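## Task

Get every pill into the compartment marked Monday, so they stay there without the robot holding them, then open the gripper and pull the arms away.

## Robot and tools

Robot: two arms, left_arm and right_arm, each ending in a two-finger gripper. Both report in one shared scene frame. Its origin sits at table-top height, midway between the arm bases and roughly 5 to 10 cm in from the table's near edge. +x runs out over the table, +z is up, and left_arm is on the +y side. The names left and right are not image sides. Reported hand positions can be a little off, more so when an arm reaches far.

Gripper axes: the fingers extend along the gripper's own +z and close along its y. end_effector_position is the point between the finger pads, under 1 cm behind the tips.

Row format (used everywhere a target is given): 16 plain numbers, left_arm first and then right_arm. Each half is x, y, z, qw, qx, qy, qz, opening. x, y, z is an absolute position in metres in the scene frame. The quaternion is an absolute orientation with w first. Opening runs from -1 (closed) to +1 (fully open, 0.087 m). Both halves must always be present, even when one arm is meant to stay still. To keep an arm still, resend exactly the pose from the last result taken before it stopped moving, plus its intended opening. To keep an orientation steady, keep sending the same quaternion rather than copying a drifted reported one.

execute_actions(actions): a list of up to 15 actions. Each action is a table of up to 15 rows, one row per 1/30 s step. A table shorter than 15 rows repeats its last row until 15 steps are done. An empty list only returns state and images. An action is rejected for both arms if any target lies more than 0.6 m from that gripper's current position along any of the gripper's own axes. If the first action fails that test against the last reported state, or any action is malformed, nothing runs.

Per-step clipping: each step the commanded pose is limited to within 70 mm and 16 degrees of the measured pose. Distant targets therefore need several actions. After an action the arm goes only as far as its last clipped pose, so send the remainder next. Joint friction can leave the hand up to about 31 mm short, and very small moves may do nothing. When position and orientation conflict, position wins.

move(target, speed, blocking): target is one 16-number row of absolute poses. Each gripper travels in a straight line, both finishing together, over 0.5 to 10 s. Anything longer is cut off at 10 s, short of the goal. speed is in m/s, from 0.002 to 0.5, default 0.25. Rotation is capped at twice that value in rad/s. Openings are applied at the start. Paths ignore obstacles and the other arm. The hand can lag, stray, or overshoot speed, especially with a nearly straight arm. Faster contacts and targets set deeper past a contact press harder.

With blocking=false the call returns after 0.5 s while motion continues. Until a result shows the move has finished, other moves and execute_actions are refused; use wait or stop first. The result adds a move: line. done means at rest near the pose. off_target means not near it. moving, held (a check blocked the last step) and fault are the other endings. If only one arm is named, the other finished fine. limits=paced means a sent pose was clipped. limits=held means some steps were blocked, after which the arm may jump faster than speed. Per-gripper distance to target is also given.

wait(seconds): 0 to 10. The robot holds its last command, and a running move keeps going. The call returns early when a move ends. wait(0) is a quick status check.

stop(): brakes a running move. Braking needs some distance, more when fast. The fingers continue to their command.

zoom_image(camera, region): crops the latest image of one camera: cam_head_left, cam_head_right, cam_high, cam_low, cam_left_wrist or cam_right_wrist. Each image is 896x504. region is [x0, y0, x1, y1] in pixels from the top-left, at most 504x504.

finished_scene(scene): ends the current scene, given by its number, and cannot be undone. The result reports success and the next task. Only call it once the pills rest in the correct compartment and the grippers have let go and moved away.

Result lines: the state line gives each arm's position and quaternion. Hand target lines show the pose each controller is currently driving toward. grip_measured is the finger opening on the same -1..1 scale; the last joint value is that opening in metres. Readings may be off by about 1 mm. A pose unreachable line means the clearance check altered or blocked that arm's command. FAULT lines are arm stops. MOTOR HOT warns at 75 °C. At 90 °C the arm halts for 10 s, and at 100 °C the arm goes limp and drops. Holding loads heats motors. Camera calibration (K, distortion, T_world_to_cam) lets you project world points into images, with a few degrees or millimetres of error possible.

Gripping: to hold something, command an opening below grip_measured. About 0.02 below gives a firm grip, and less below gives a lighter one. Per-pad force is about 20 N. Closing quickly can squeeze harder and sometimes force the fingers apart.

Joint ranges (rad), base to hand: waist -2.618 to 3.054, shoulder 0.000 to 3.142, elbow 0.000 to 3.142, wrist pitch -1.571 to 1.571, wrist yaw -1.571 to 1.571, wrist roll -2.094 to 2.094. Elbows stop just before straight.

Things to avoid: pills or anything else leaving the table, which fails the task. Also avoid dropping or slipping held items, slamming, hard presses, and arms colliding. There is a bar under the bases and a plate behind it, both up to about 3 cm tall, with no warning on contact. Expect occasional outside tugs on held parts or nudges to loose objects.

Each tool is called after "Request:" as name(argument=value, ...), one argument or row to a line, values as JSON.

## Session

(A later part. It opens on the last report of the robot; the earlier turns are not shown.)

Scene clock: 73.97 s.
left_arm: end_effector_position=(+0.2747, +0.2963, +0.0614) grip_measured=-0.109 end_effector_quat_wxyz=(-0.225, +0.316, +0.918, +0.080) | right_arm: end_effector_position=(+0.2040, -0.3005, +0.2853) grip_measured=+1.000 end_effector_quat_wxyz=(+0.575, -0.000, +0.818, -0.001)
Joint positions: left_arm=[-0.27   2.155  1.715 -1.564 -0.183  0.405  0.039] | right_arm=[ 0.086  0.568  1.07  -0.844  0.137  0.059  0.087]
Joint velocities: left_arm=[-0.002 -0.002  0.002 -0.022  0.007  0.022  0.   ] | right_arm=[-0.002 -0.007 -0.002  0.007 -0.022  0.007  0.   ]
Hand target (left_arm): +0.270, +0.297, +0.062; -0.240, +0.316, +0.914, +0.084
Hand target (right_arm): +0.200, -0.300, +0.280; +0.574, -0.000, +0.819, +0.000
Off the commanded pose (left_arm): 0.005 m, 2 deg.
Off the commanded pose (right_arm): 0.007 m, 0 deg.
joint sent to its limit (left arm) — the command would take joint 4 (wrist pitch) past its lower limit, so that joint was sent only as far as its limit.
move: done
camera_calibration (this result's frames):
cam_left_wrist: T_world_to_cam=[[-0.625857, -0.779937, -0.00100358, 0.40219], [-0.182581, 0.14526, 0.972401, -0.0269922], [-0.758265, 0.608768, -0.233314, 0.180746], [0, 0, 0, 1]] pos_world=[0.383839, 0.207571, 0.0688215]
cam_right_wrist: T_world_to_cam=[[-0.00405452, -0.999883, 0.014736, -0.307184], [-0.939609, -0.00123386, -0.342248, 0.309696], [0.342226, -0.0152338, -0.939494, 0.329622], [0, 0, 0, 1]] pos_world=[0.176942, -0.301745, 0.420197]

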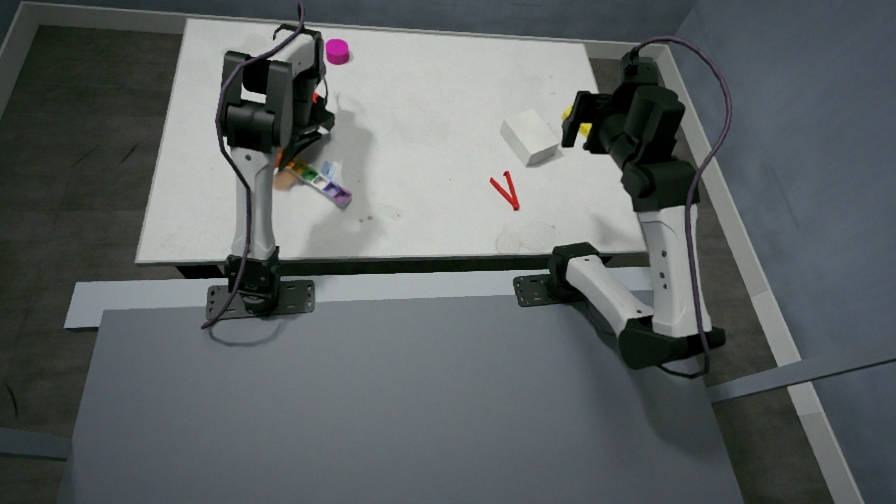

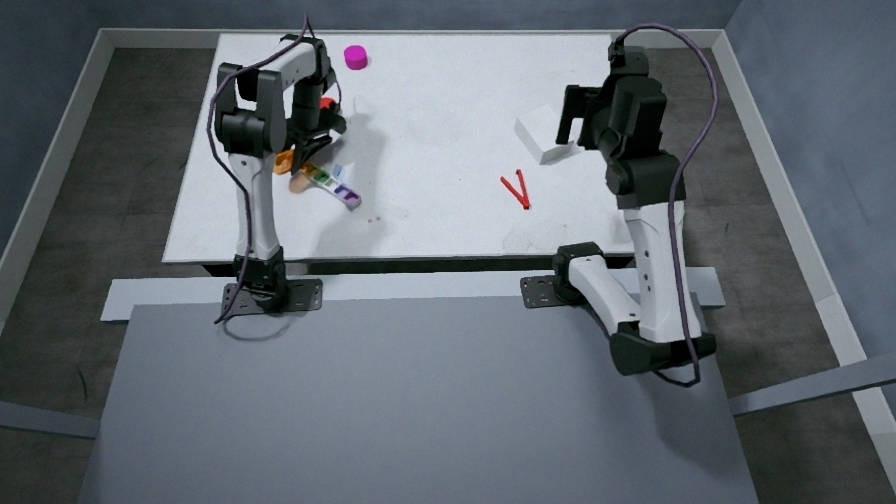

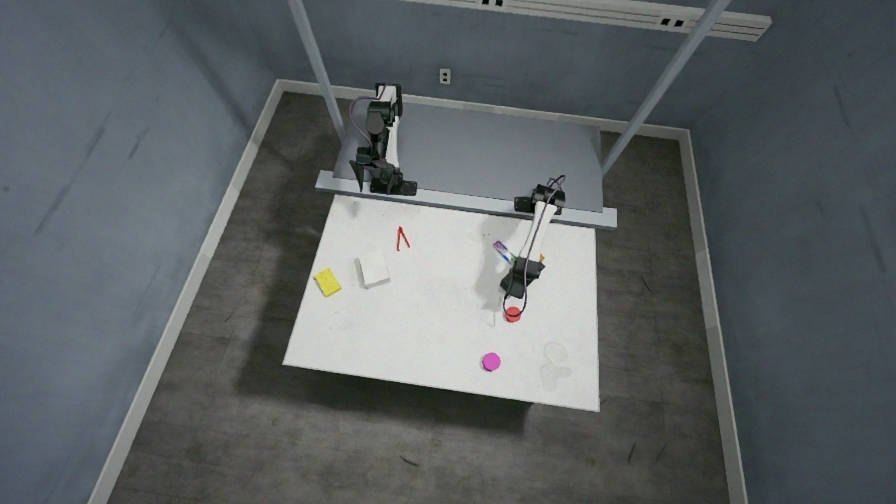

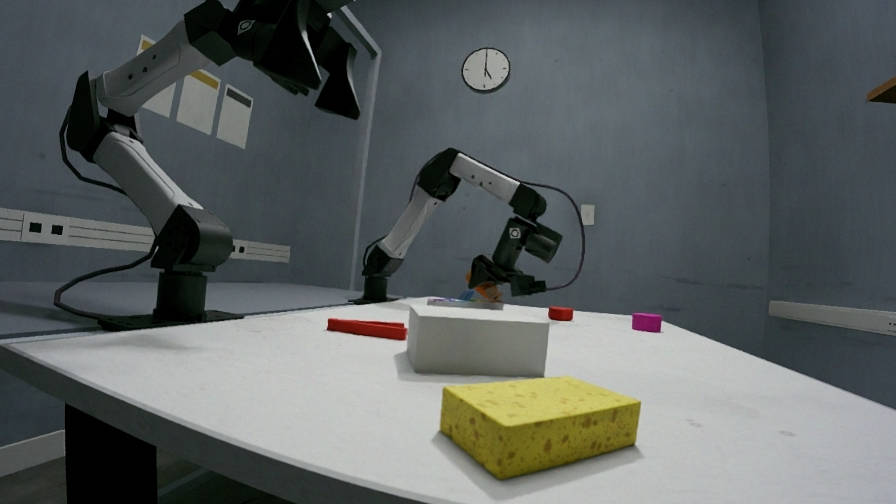

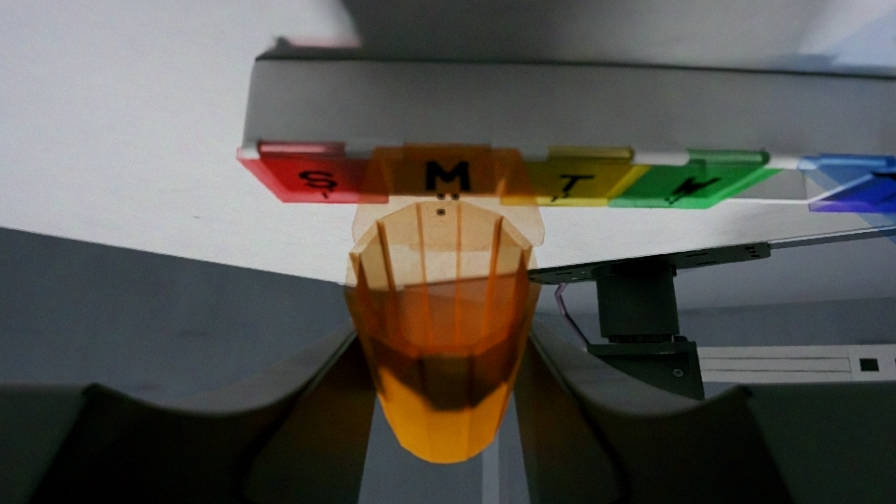

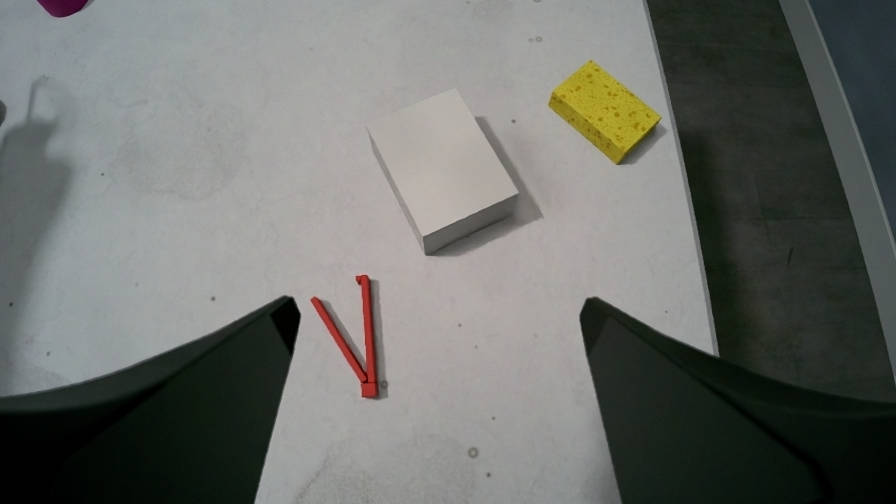

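Request:
move(
  target=[0.25,0.312,0.06,0,0.326,0.946,0,-0.135,0.2,-0.3,0.28,0.574,0,0.819,0,1],
  speed=0.12,
)

Request:
move(
  target=[0.21,0.345,0.012,0,0.326,0.946,0,-0.135,0.2,-0.3,0.28,0.574,0,0.819,0,1],
  speed=0.05,
)

Scene clock: 77.73 s.
left_arm: end_effector_position=(+0.2474, +0.3094, +0.0568) grip_measured=-0.109 end_effector_quat_wxyz=(-0.010, +0.327, +0.945, +0.003) | right_arm: end_effector_position=(+0.2040, -0.3005, +0.2853) grip_measured=+1.000 end_effector_quat_wxyz=(+0.575, -0.000, +0.818, -0.001)
Joint positions: left_arm=[-0.134  1.662  1.208 -1.134  0.011  0.58   0.039] | right_arm=[ 0.086  0.568  1.07  -0.844  0.137  0.059  0.087]
Joint velocities: left_arm=[-0.002  0.017 -0.002  0.007  0.037  0.007 -0.   ] | right_arm=[-0.002  0.002  0.002 -0.022  0.051 -0.051  0.   ]
Hand target (left_arm): +0.249, +0.312, +0.057; +0.001, +0.326, +0.946, +0.003
Hand target (right_arm): +0.200, -0.300, +0.280; +0.574, -0.000, +0.819, +0.000
Off the commanded pose (left_arm): 0.005 m, 1 deg.
Off the commanded pose (right_arm): 0.007 m, 0 deg.
move: done
camera_calibration (this result's frames):
cam_left_wrist: T_world_to_cam=[[-0.627185, -0.77887, -0.00102653, 0.395339], [-0.499496, 0.401208, 0.767813, -0.0186234], [-0.597614, 0.482073, -0.640674, 0.173606], [0, 0, 0, 1]] pos_world=[0.342398, 0.231698, 0.12593]
cam_right_wrist: T_world_to_cam=[[-0.00405452, -0.999883, 0.014736, -0.307184], [-0.939609, -0.00123386, -0.342248, 0.309696], [0.342226, -0.0152338, -0.939494, 0.329622], [0, 0, 0, 1]] pos_world=[0.176942, -0.301745, 0.420197]

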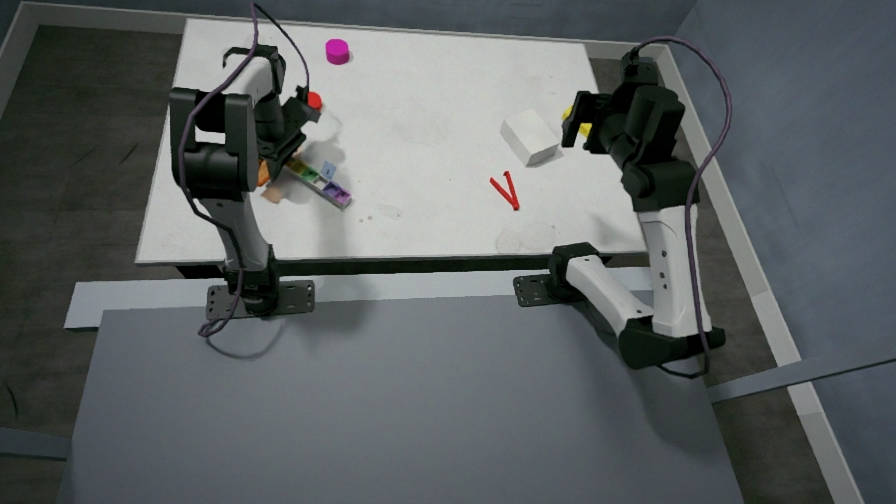

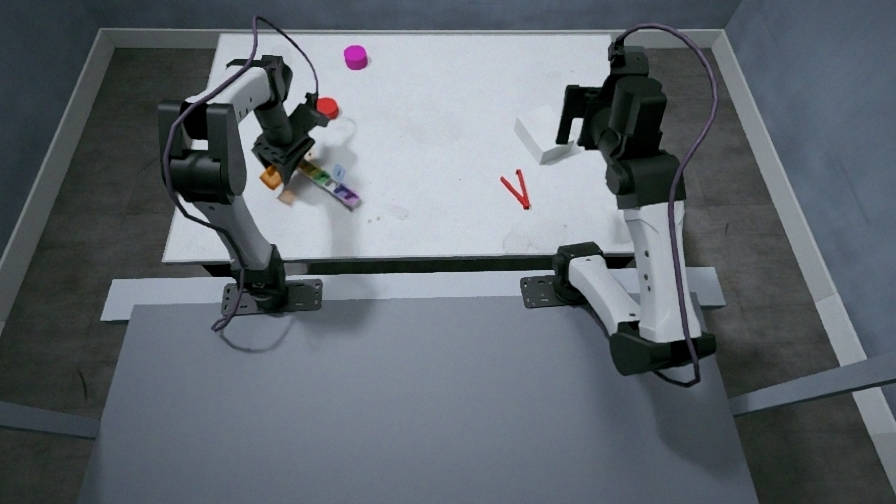

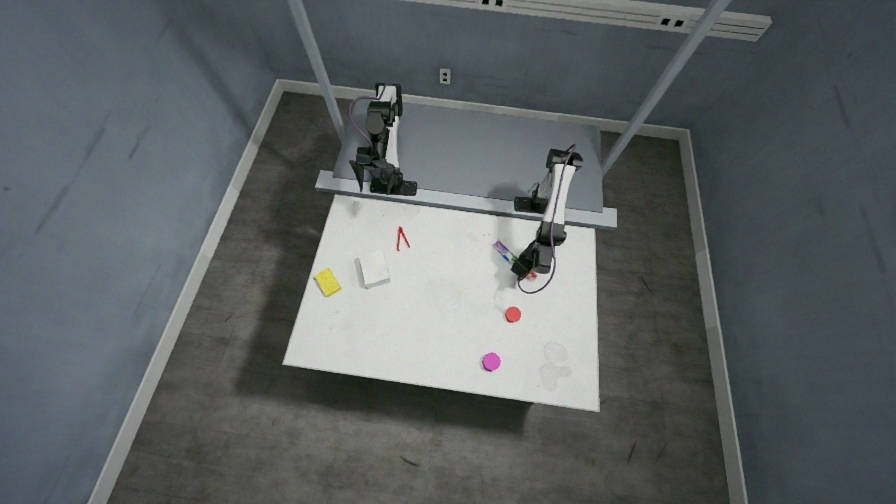

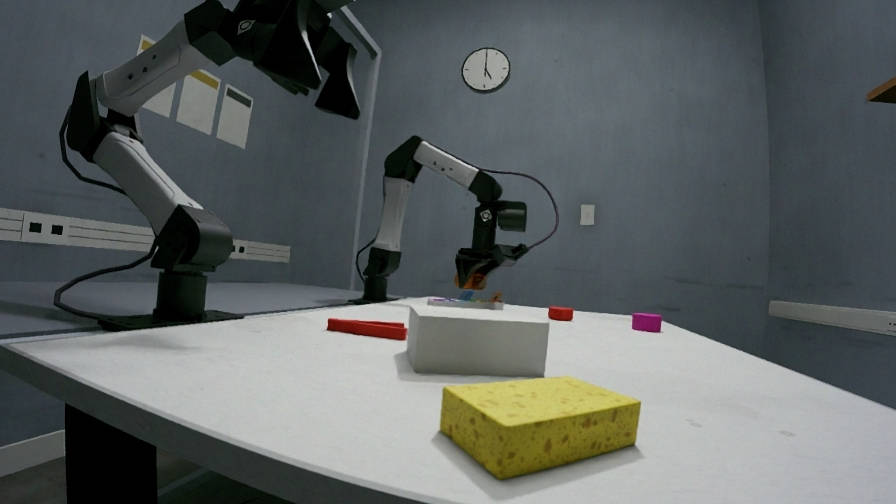

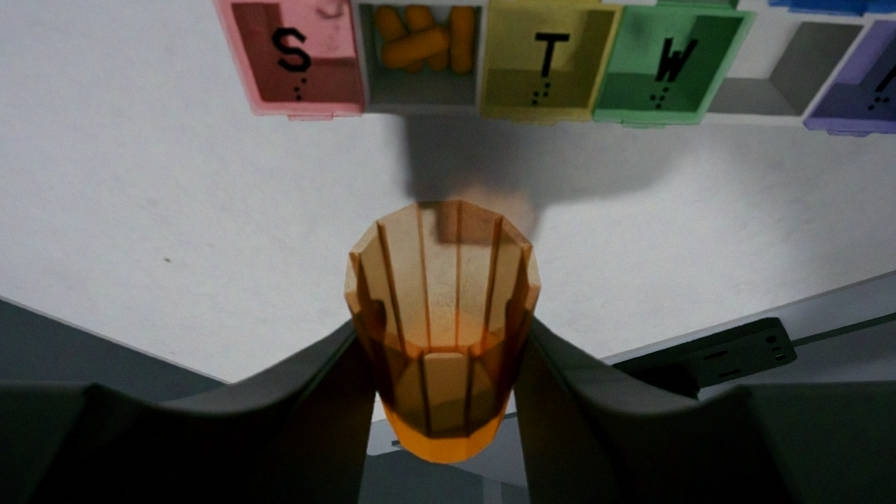

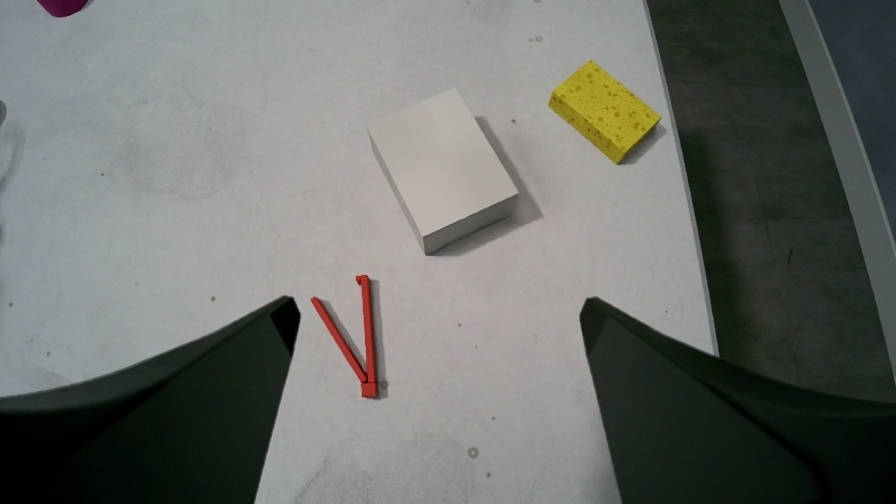

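Scene clock: 79.57 s.
left_arm: end_effector_position=(+0.2088, +0.3426, +0.0114) grip_measured=-0.109 end_effector_quat_wxyz=(-0.013, +0.327, +0.945, -0.003) | right_arm: end_effector_position=(+0.2040, -0.3005, +0.2853) grip_measured=+1.000 end_effector_quat_wxyz=(+0.575, -0.000, +0.818, -0.001)
Joint positions: left_arm=[-0.013  1.578  0.926 -0.946  0.018  0.702  0.039] | right_arm=[ 0.086  0.568  1.07  -0.844  0.137  0.059  0.087]
Joint velocities: left_arm=[-0.022 -0.007  0.007  0.037  0.022 -0.037 -0.   ] | right_arm=[-0.007  0.002  0.017  0.007  0.007 -0.022  0.   ]
Hand target (left_arm): +0.210, +0.345, +0.011; -0.000, +0.326, +0.945, -0.001
Hand target (right_arm): +0.200, -0.300, +0.280; +0.574, -0.000, +0.819, +0.000
Off the commanded pose (left_arm): 0.003 m, 1 deg.
Off the commanded pose (right_arm): 0.007 m, 0 deg.
move: done
camera_calibration (this result's frames):
cam_left_wrist: T_world_to_cam=[[-0.627167, -0.778807, 0.0110088, 0.396678], [-0.493646, 0.408383, 0.767813, -0.0200665], [-0.602474, 0.476113, -0.640579, 0.108521], [0, 0, 0, 1]] pos_world=[0.304259, 0.265463, 0.0805566]
cam_right_wrist: T_world_to_cam=[[-0.00405452, -0.999883, 0.014736, -0.307184], [-0.939609, -0.00123386, -0.342248, 0.309696], [0.342226, -0.0152338, -0.939494, 0.329622], [0, 0, 0, 1]] pos_world=[0.176942, -0.301745, 0.420197]

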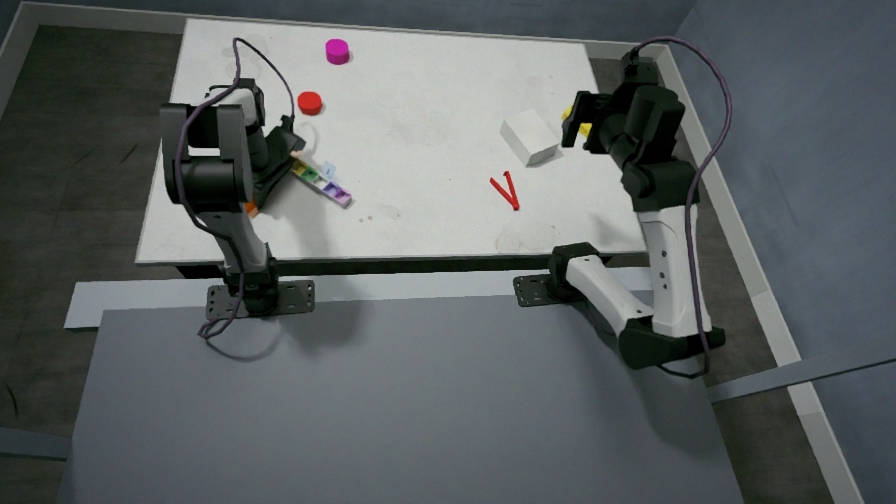

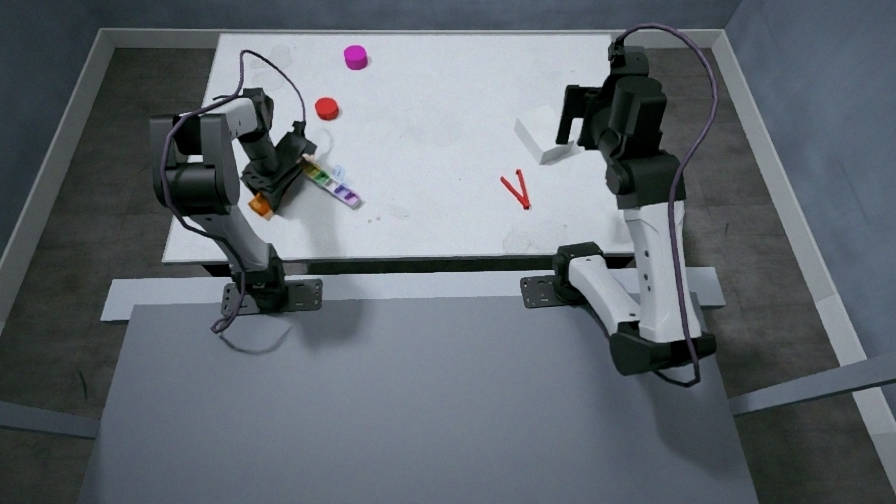

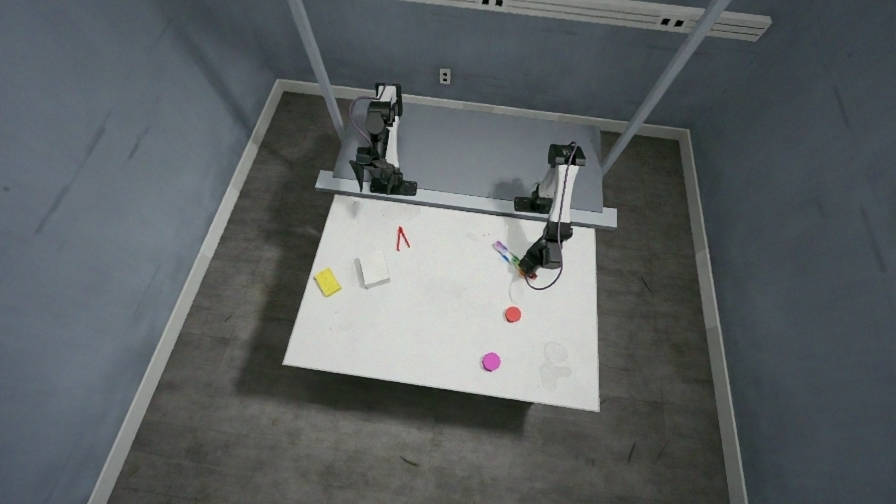

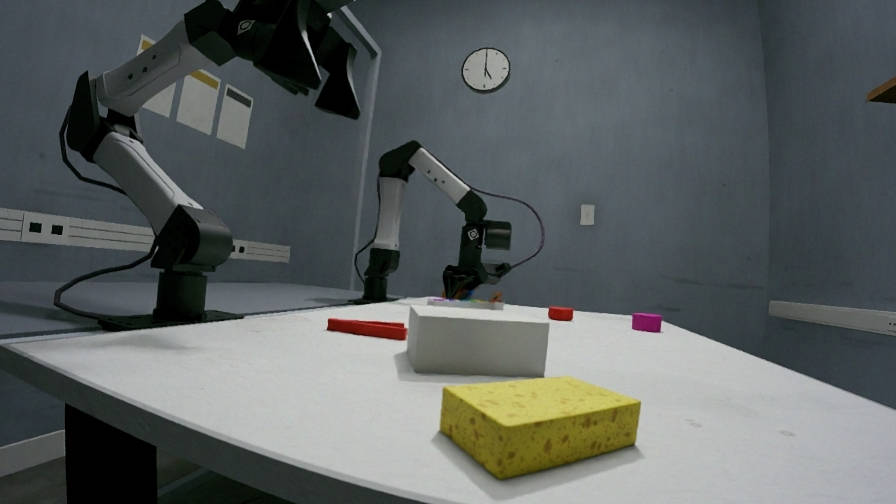

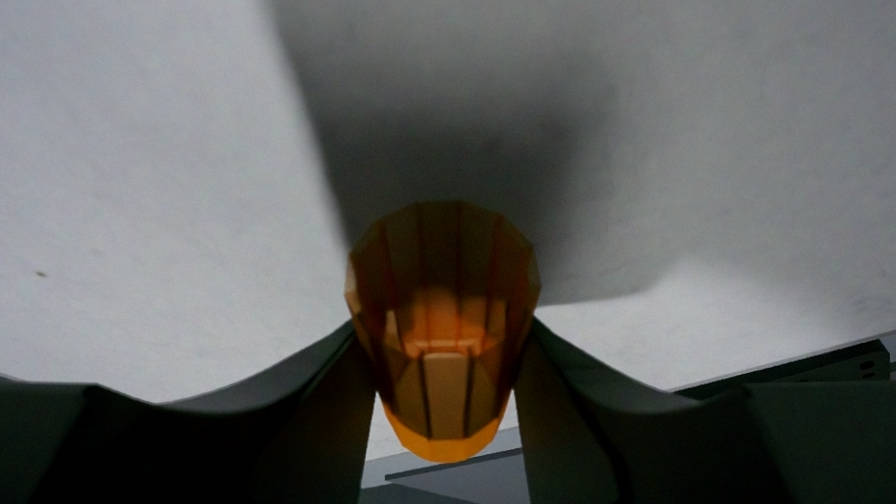

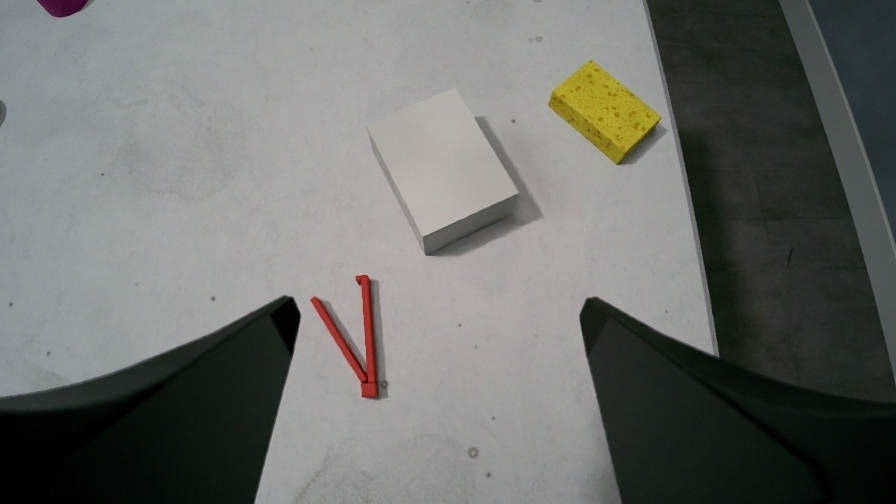

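Request:
move(
  target=[0.21,0.345,0.012,0,0.326,0.946,0,0.4,0.2,-0.3,0.28,0.574,0,0.819,0,1],
)

Request:
move(
  target=[0.21,0.345,0.14,0,0.326,0.946,0,0.4,0.2,-0.3,0.28,0.574,0,0.819,0,1],
  speed=0.15,
)

Scene clock: 81.33 s.
left_arm: end_effector_position=(+0.2092, +0.3425, +0.0114) grip_measured=+0.400 end_effector_quat_wxyz=(-0.012, +0.327, +0.945, -0.002) | right_arm: end_effector_position=(+0.2040, -0.3005, +0.2853) grip_measured=+1.000 end_effector_quat_wxyz=(+0.575, -0.000, +0.818, -0.001)
Joint positions: left_arm=[-0.013  1.578  0.926 -0.944  0.018  0.703  0.061] | right_arm=[ 0.086  0.568  1.07  -0.844  0.137  0.059  0.087]
Joint velocities: left_arm=[ 0.002 -0.012 -0.017  0.007  0.007  0.037  0.   ] | right_arm=[-0.007 -0.022  0.002 -0.007 -0.066 -0.066  0.   ]
Hand target (left_arm): +0.210, +0.345, +0.012; -0.000, +0.326, +0.945, +0.000
Hand target (right_arm): +0.200, -0.300, +0.280; +0.574, -0.000, +0.819, +0.000
Off the commanded pose (left_arm): 0.003 m, 1 deg.
Off the commanded pose (right_arm): 0.007 m, 0 deg.
move: done
camera_calibration (this result's frames):
cam_left_wrist: T_world_to_cam=[[-0.627796, -0.778309, 0.010315, 0.396879], [-0.494503, 0.409038, 0.766913, -0.0198393], [-0.601114, 0.476364, -0.641668, 0.108374], [0, 0, 0, 1]] pos_world=[0.304493, 0.265384, 0.0806611]
cam_right_wrist: T_world_to_cam=[[-0.00405452, -0.999883, 0.014736, -0.307184], [-0.939609, -0.00123386, -0.342248, 0.309696], [0.342226, -0.0152338, -0.939494, 0.329622], [0, 0, 0, 1]] pos_world=[0.176942, -0.301745, 0.420197]

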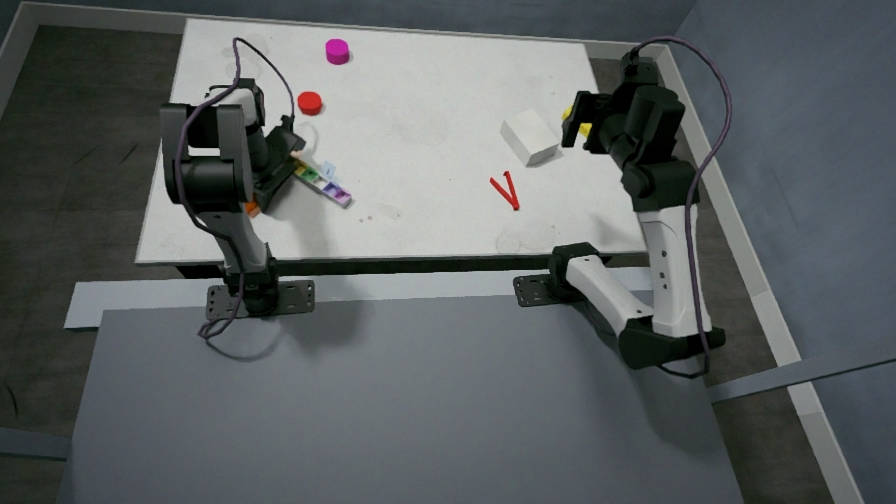

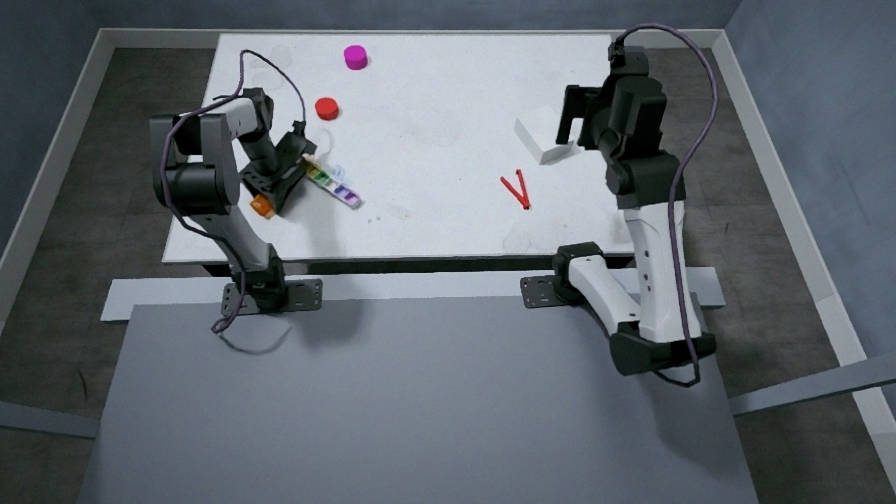

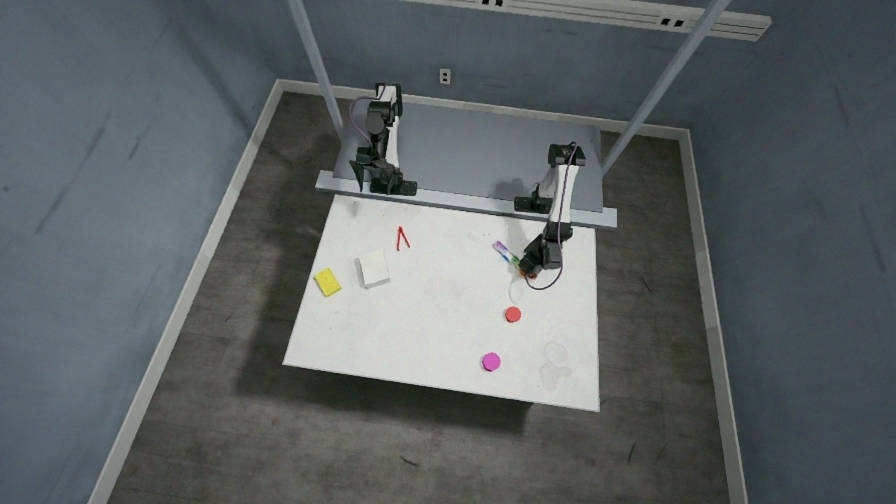

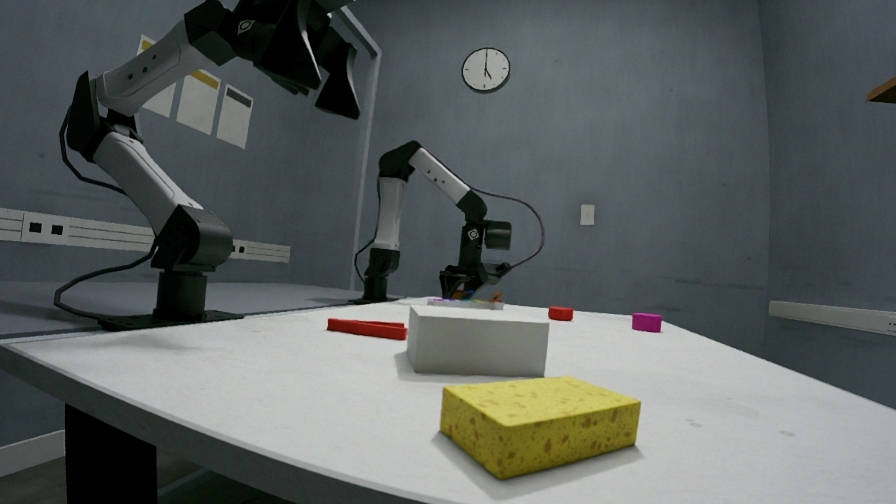

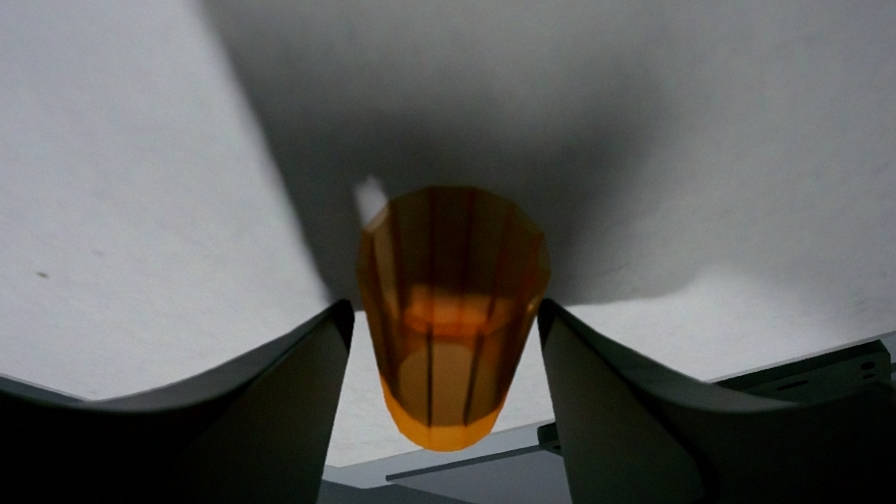

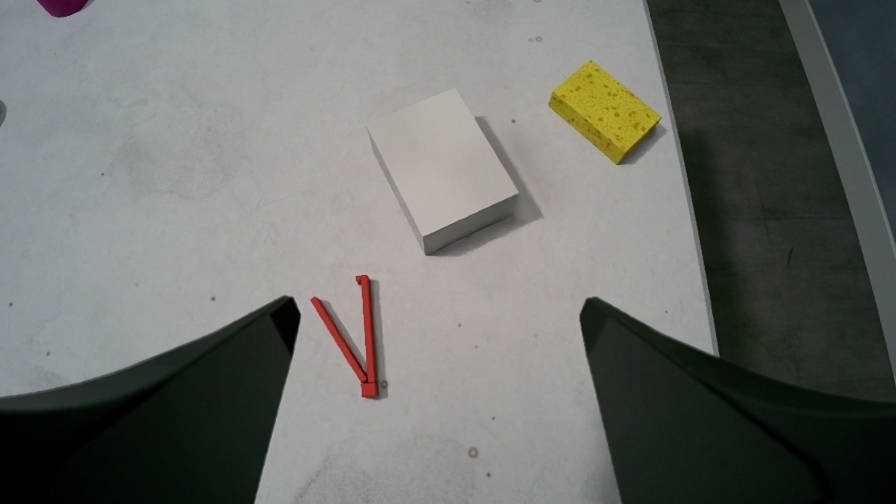

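Scene clock: 82.83 s.
left_arm: end_effector_position=(+0.2115, +0.3426, +0.1333) grip_measured=+0.400 end_effector_quat_wxyz=(-0.005, +0.328, +0.945, +0.000) | right_arm: end_effector_position=(+0.2040, -0.3005, +0.2853) grip_measured=+1.000 end_effector_quat_wxyz=(+0.575, -0.000, +0.818, -0.001)
Joint positions: left_arm=[-0.002  1.496  1.345 -1.429  0.018  0.714  0.061] | right_arm=[ 0.086  0.568  1.07  -0.844  0.137  0.059  0.087]
Joint velocities: left_arm=[-0.012  0.002 -0.012  0.022 -0.007  0.007 -0.   ] | right_arm=[-0.007  0.002 -0.007 -0.007 -0.051 -0.022  0.   ]
Hand target (left_arm): +0.210, +0.345, +0.140; -0.000, +0.326, +0.945, +0.000
Hand target (right_arm): +0.200, -0.300, +0.280; +0.574, -0.000, +0.819, +0.000
Off the commanded pose (left_arm): 0.007 m, 1 deg.
Off the commanded pose (right_arm): 0.007 m, 0 deg.
move: done
camera_calibration (this result's frames):
cam_left_wrist: T_world_to_cam=[[-0.628441, -0.777857, 0.000276856, 0.398416], [-0.505994, 0.40907, 0.759363, -0.108756], [-0.590789, 0.477075, -0.650667, 0.186713], [0, 0, 0, 1]] pos_world=[0.305659, 0.265323, 0.203963]
cam_right_wrist: T_world_to_cam=[[-0.00405452, -0.999883, 0.014736, -0.307184], [-0.939609, -0.00123386, -0.342248, 0.309696], [0.342226, -0.0152338, -0.939494, 0.329622], [0, 0, 0, 1]] pos_world=[0.176942, -0.301745, 0.420197]

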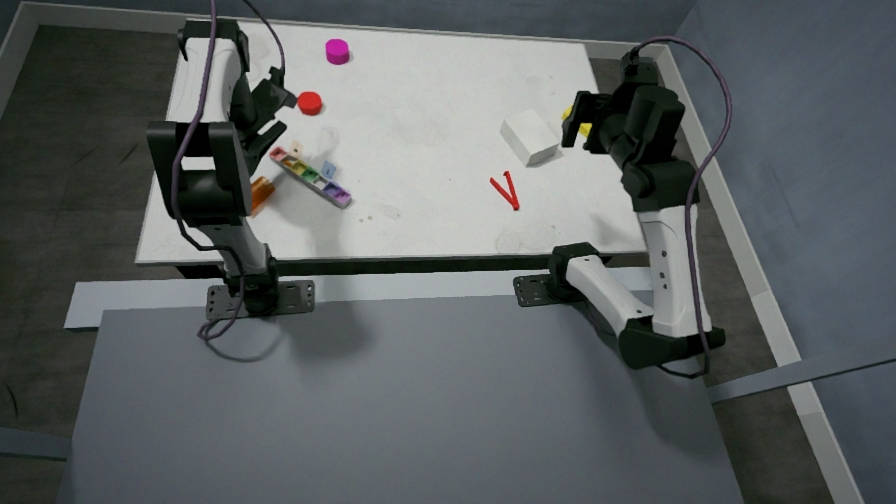

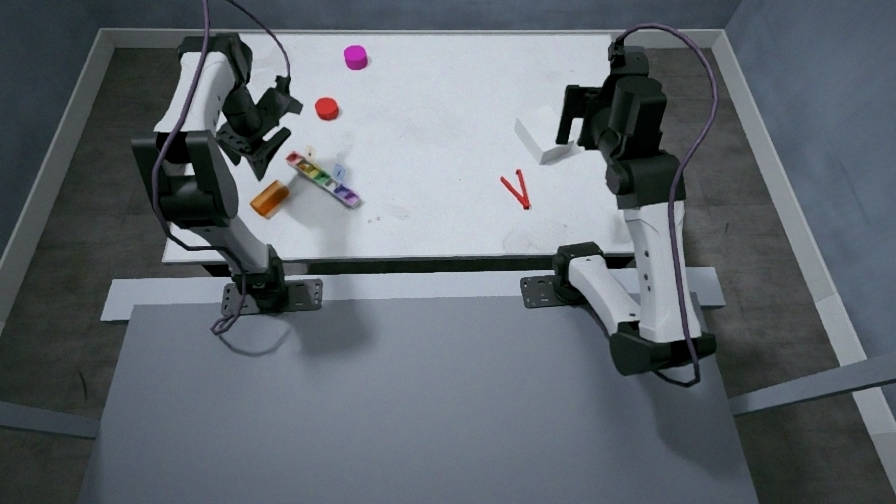

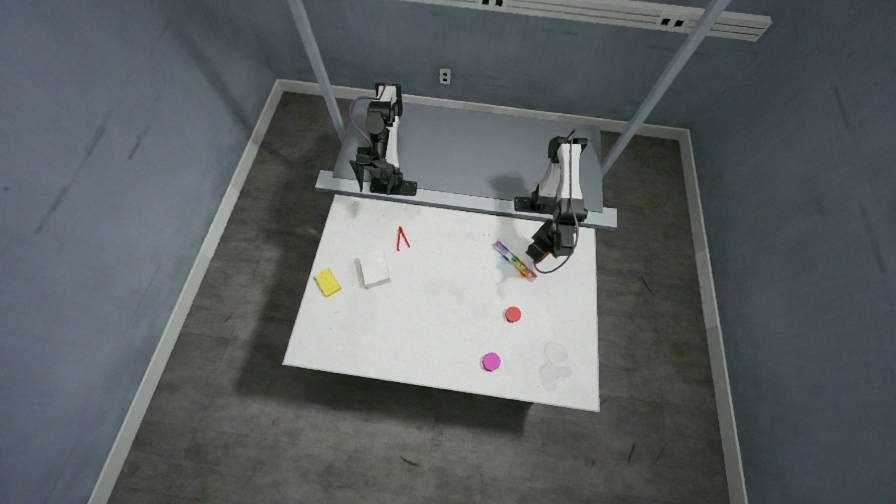

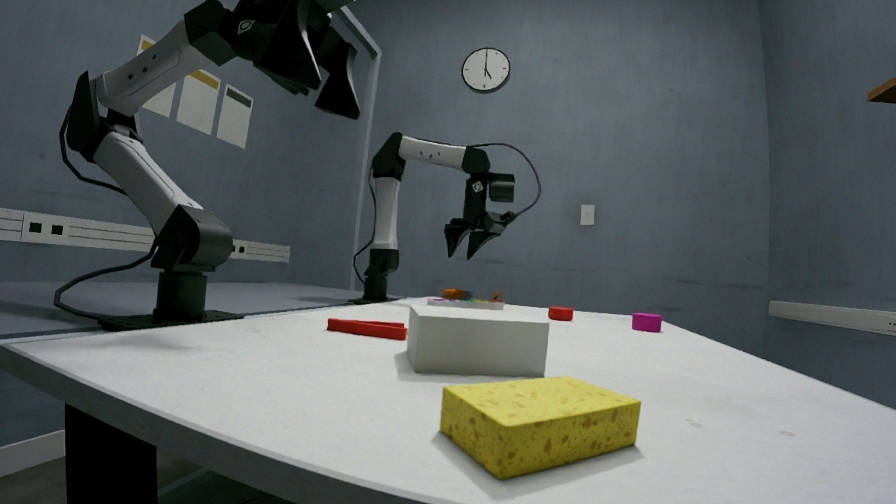

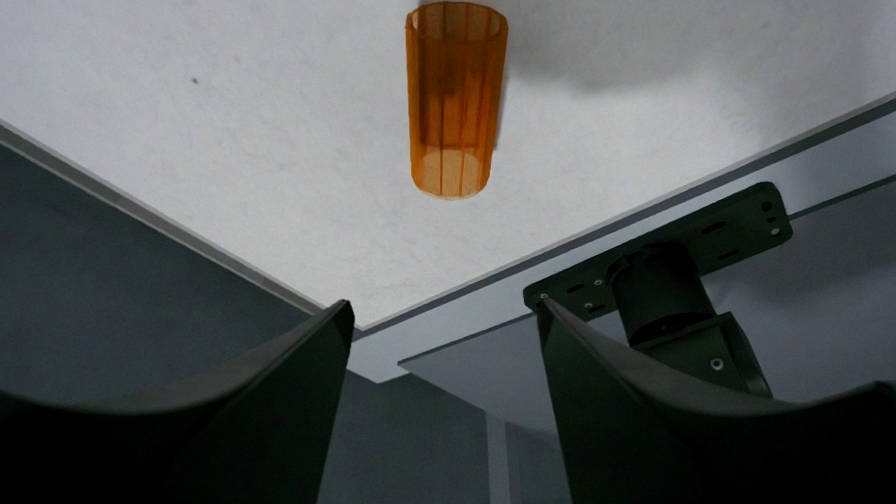

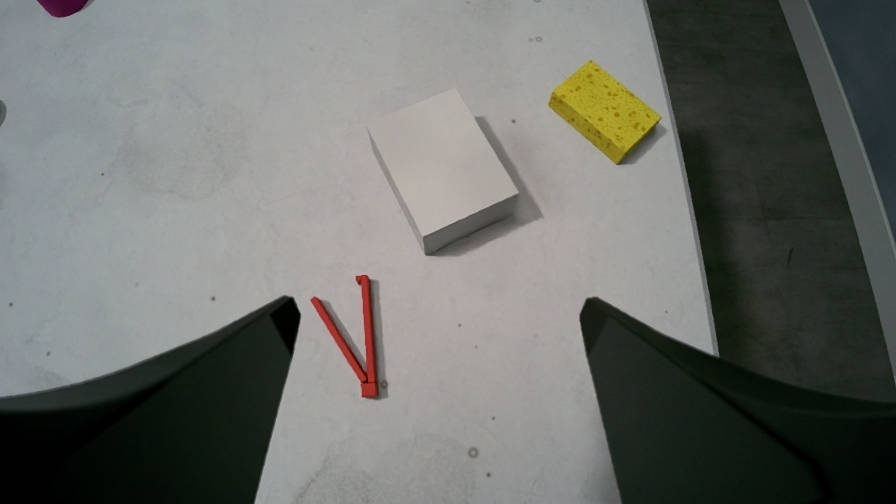

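Request:
finished_scene(
  scene=2,
)

The scene is finished: the task was done.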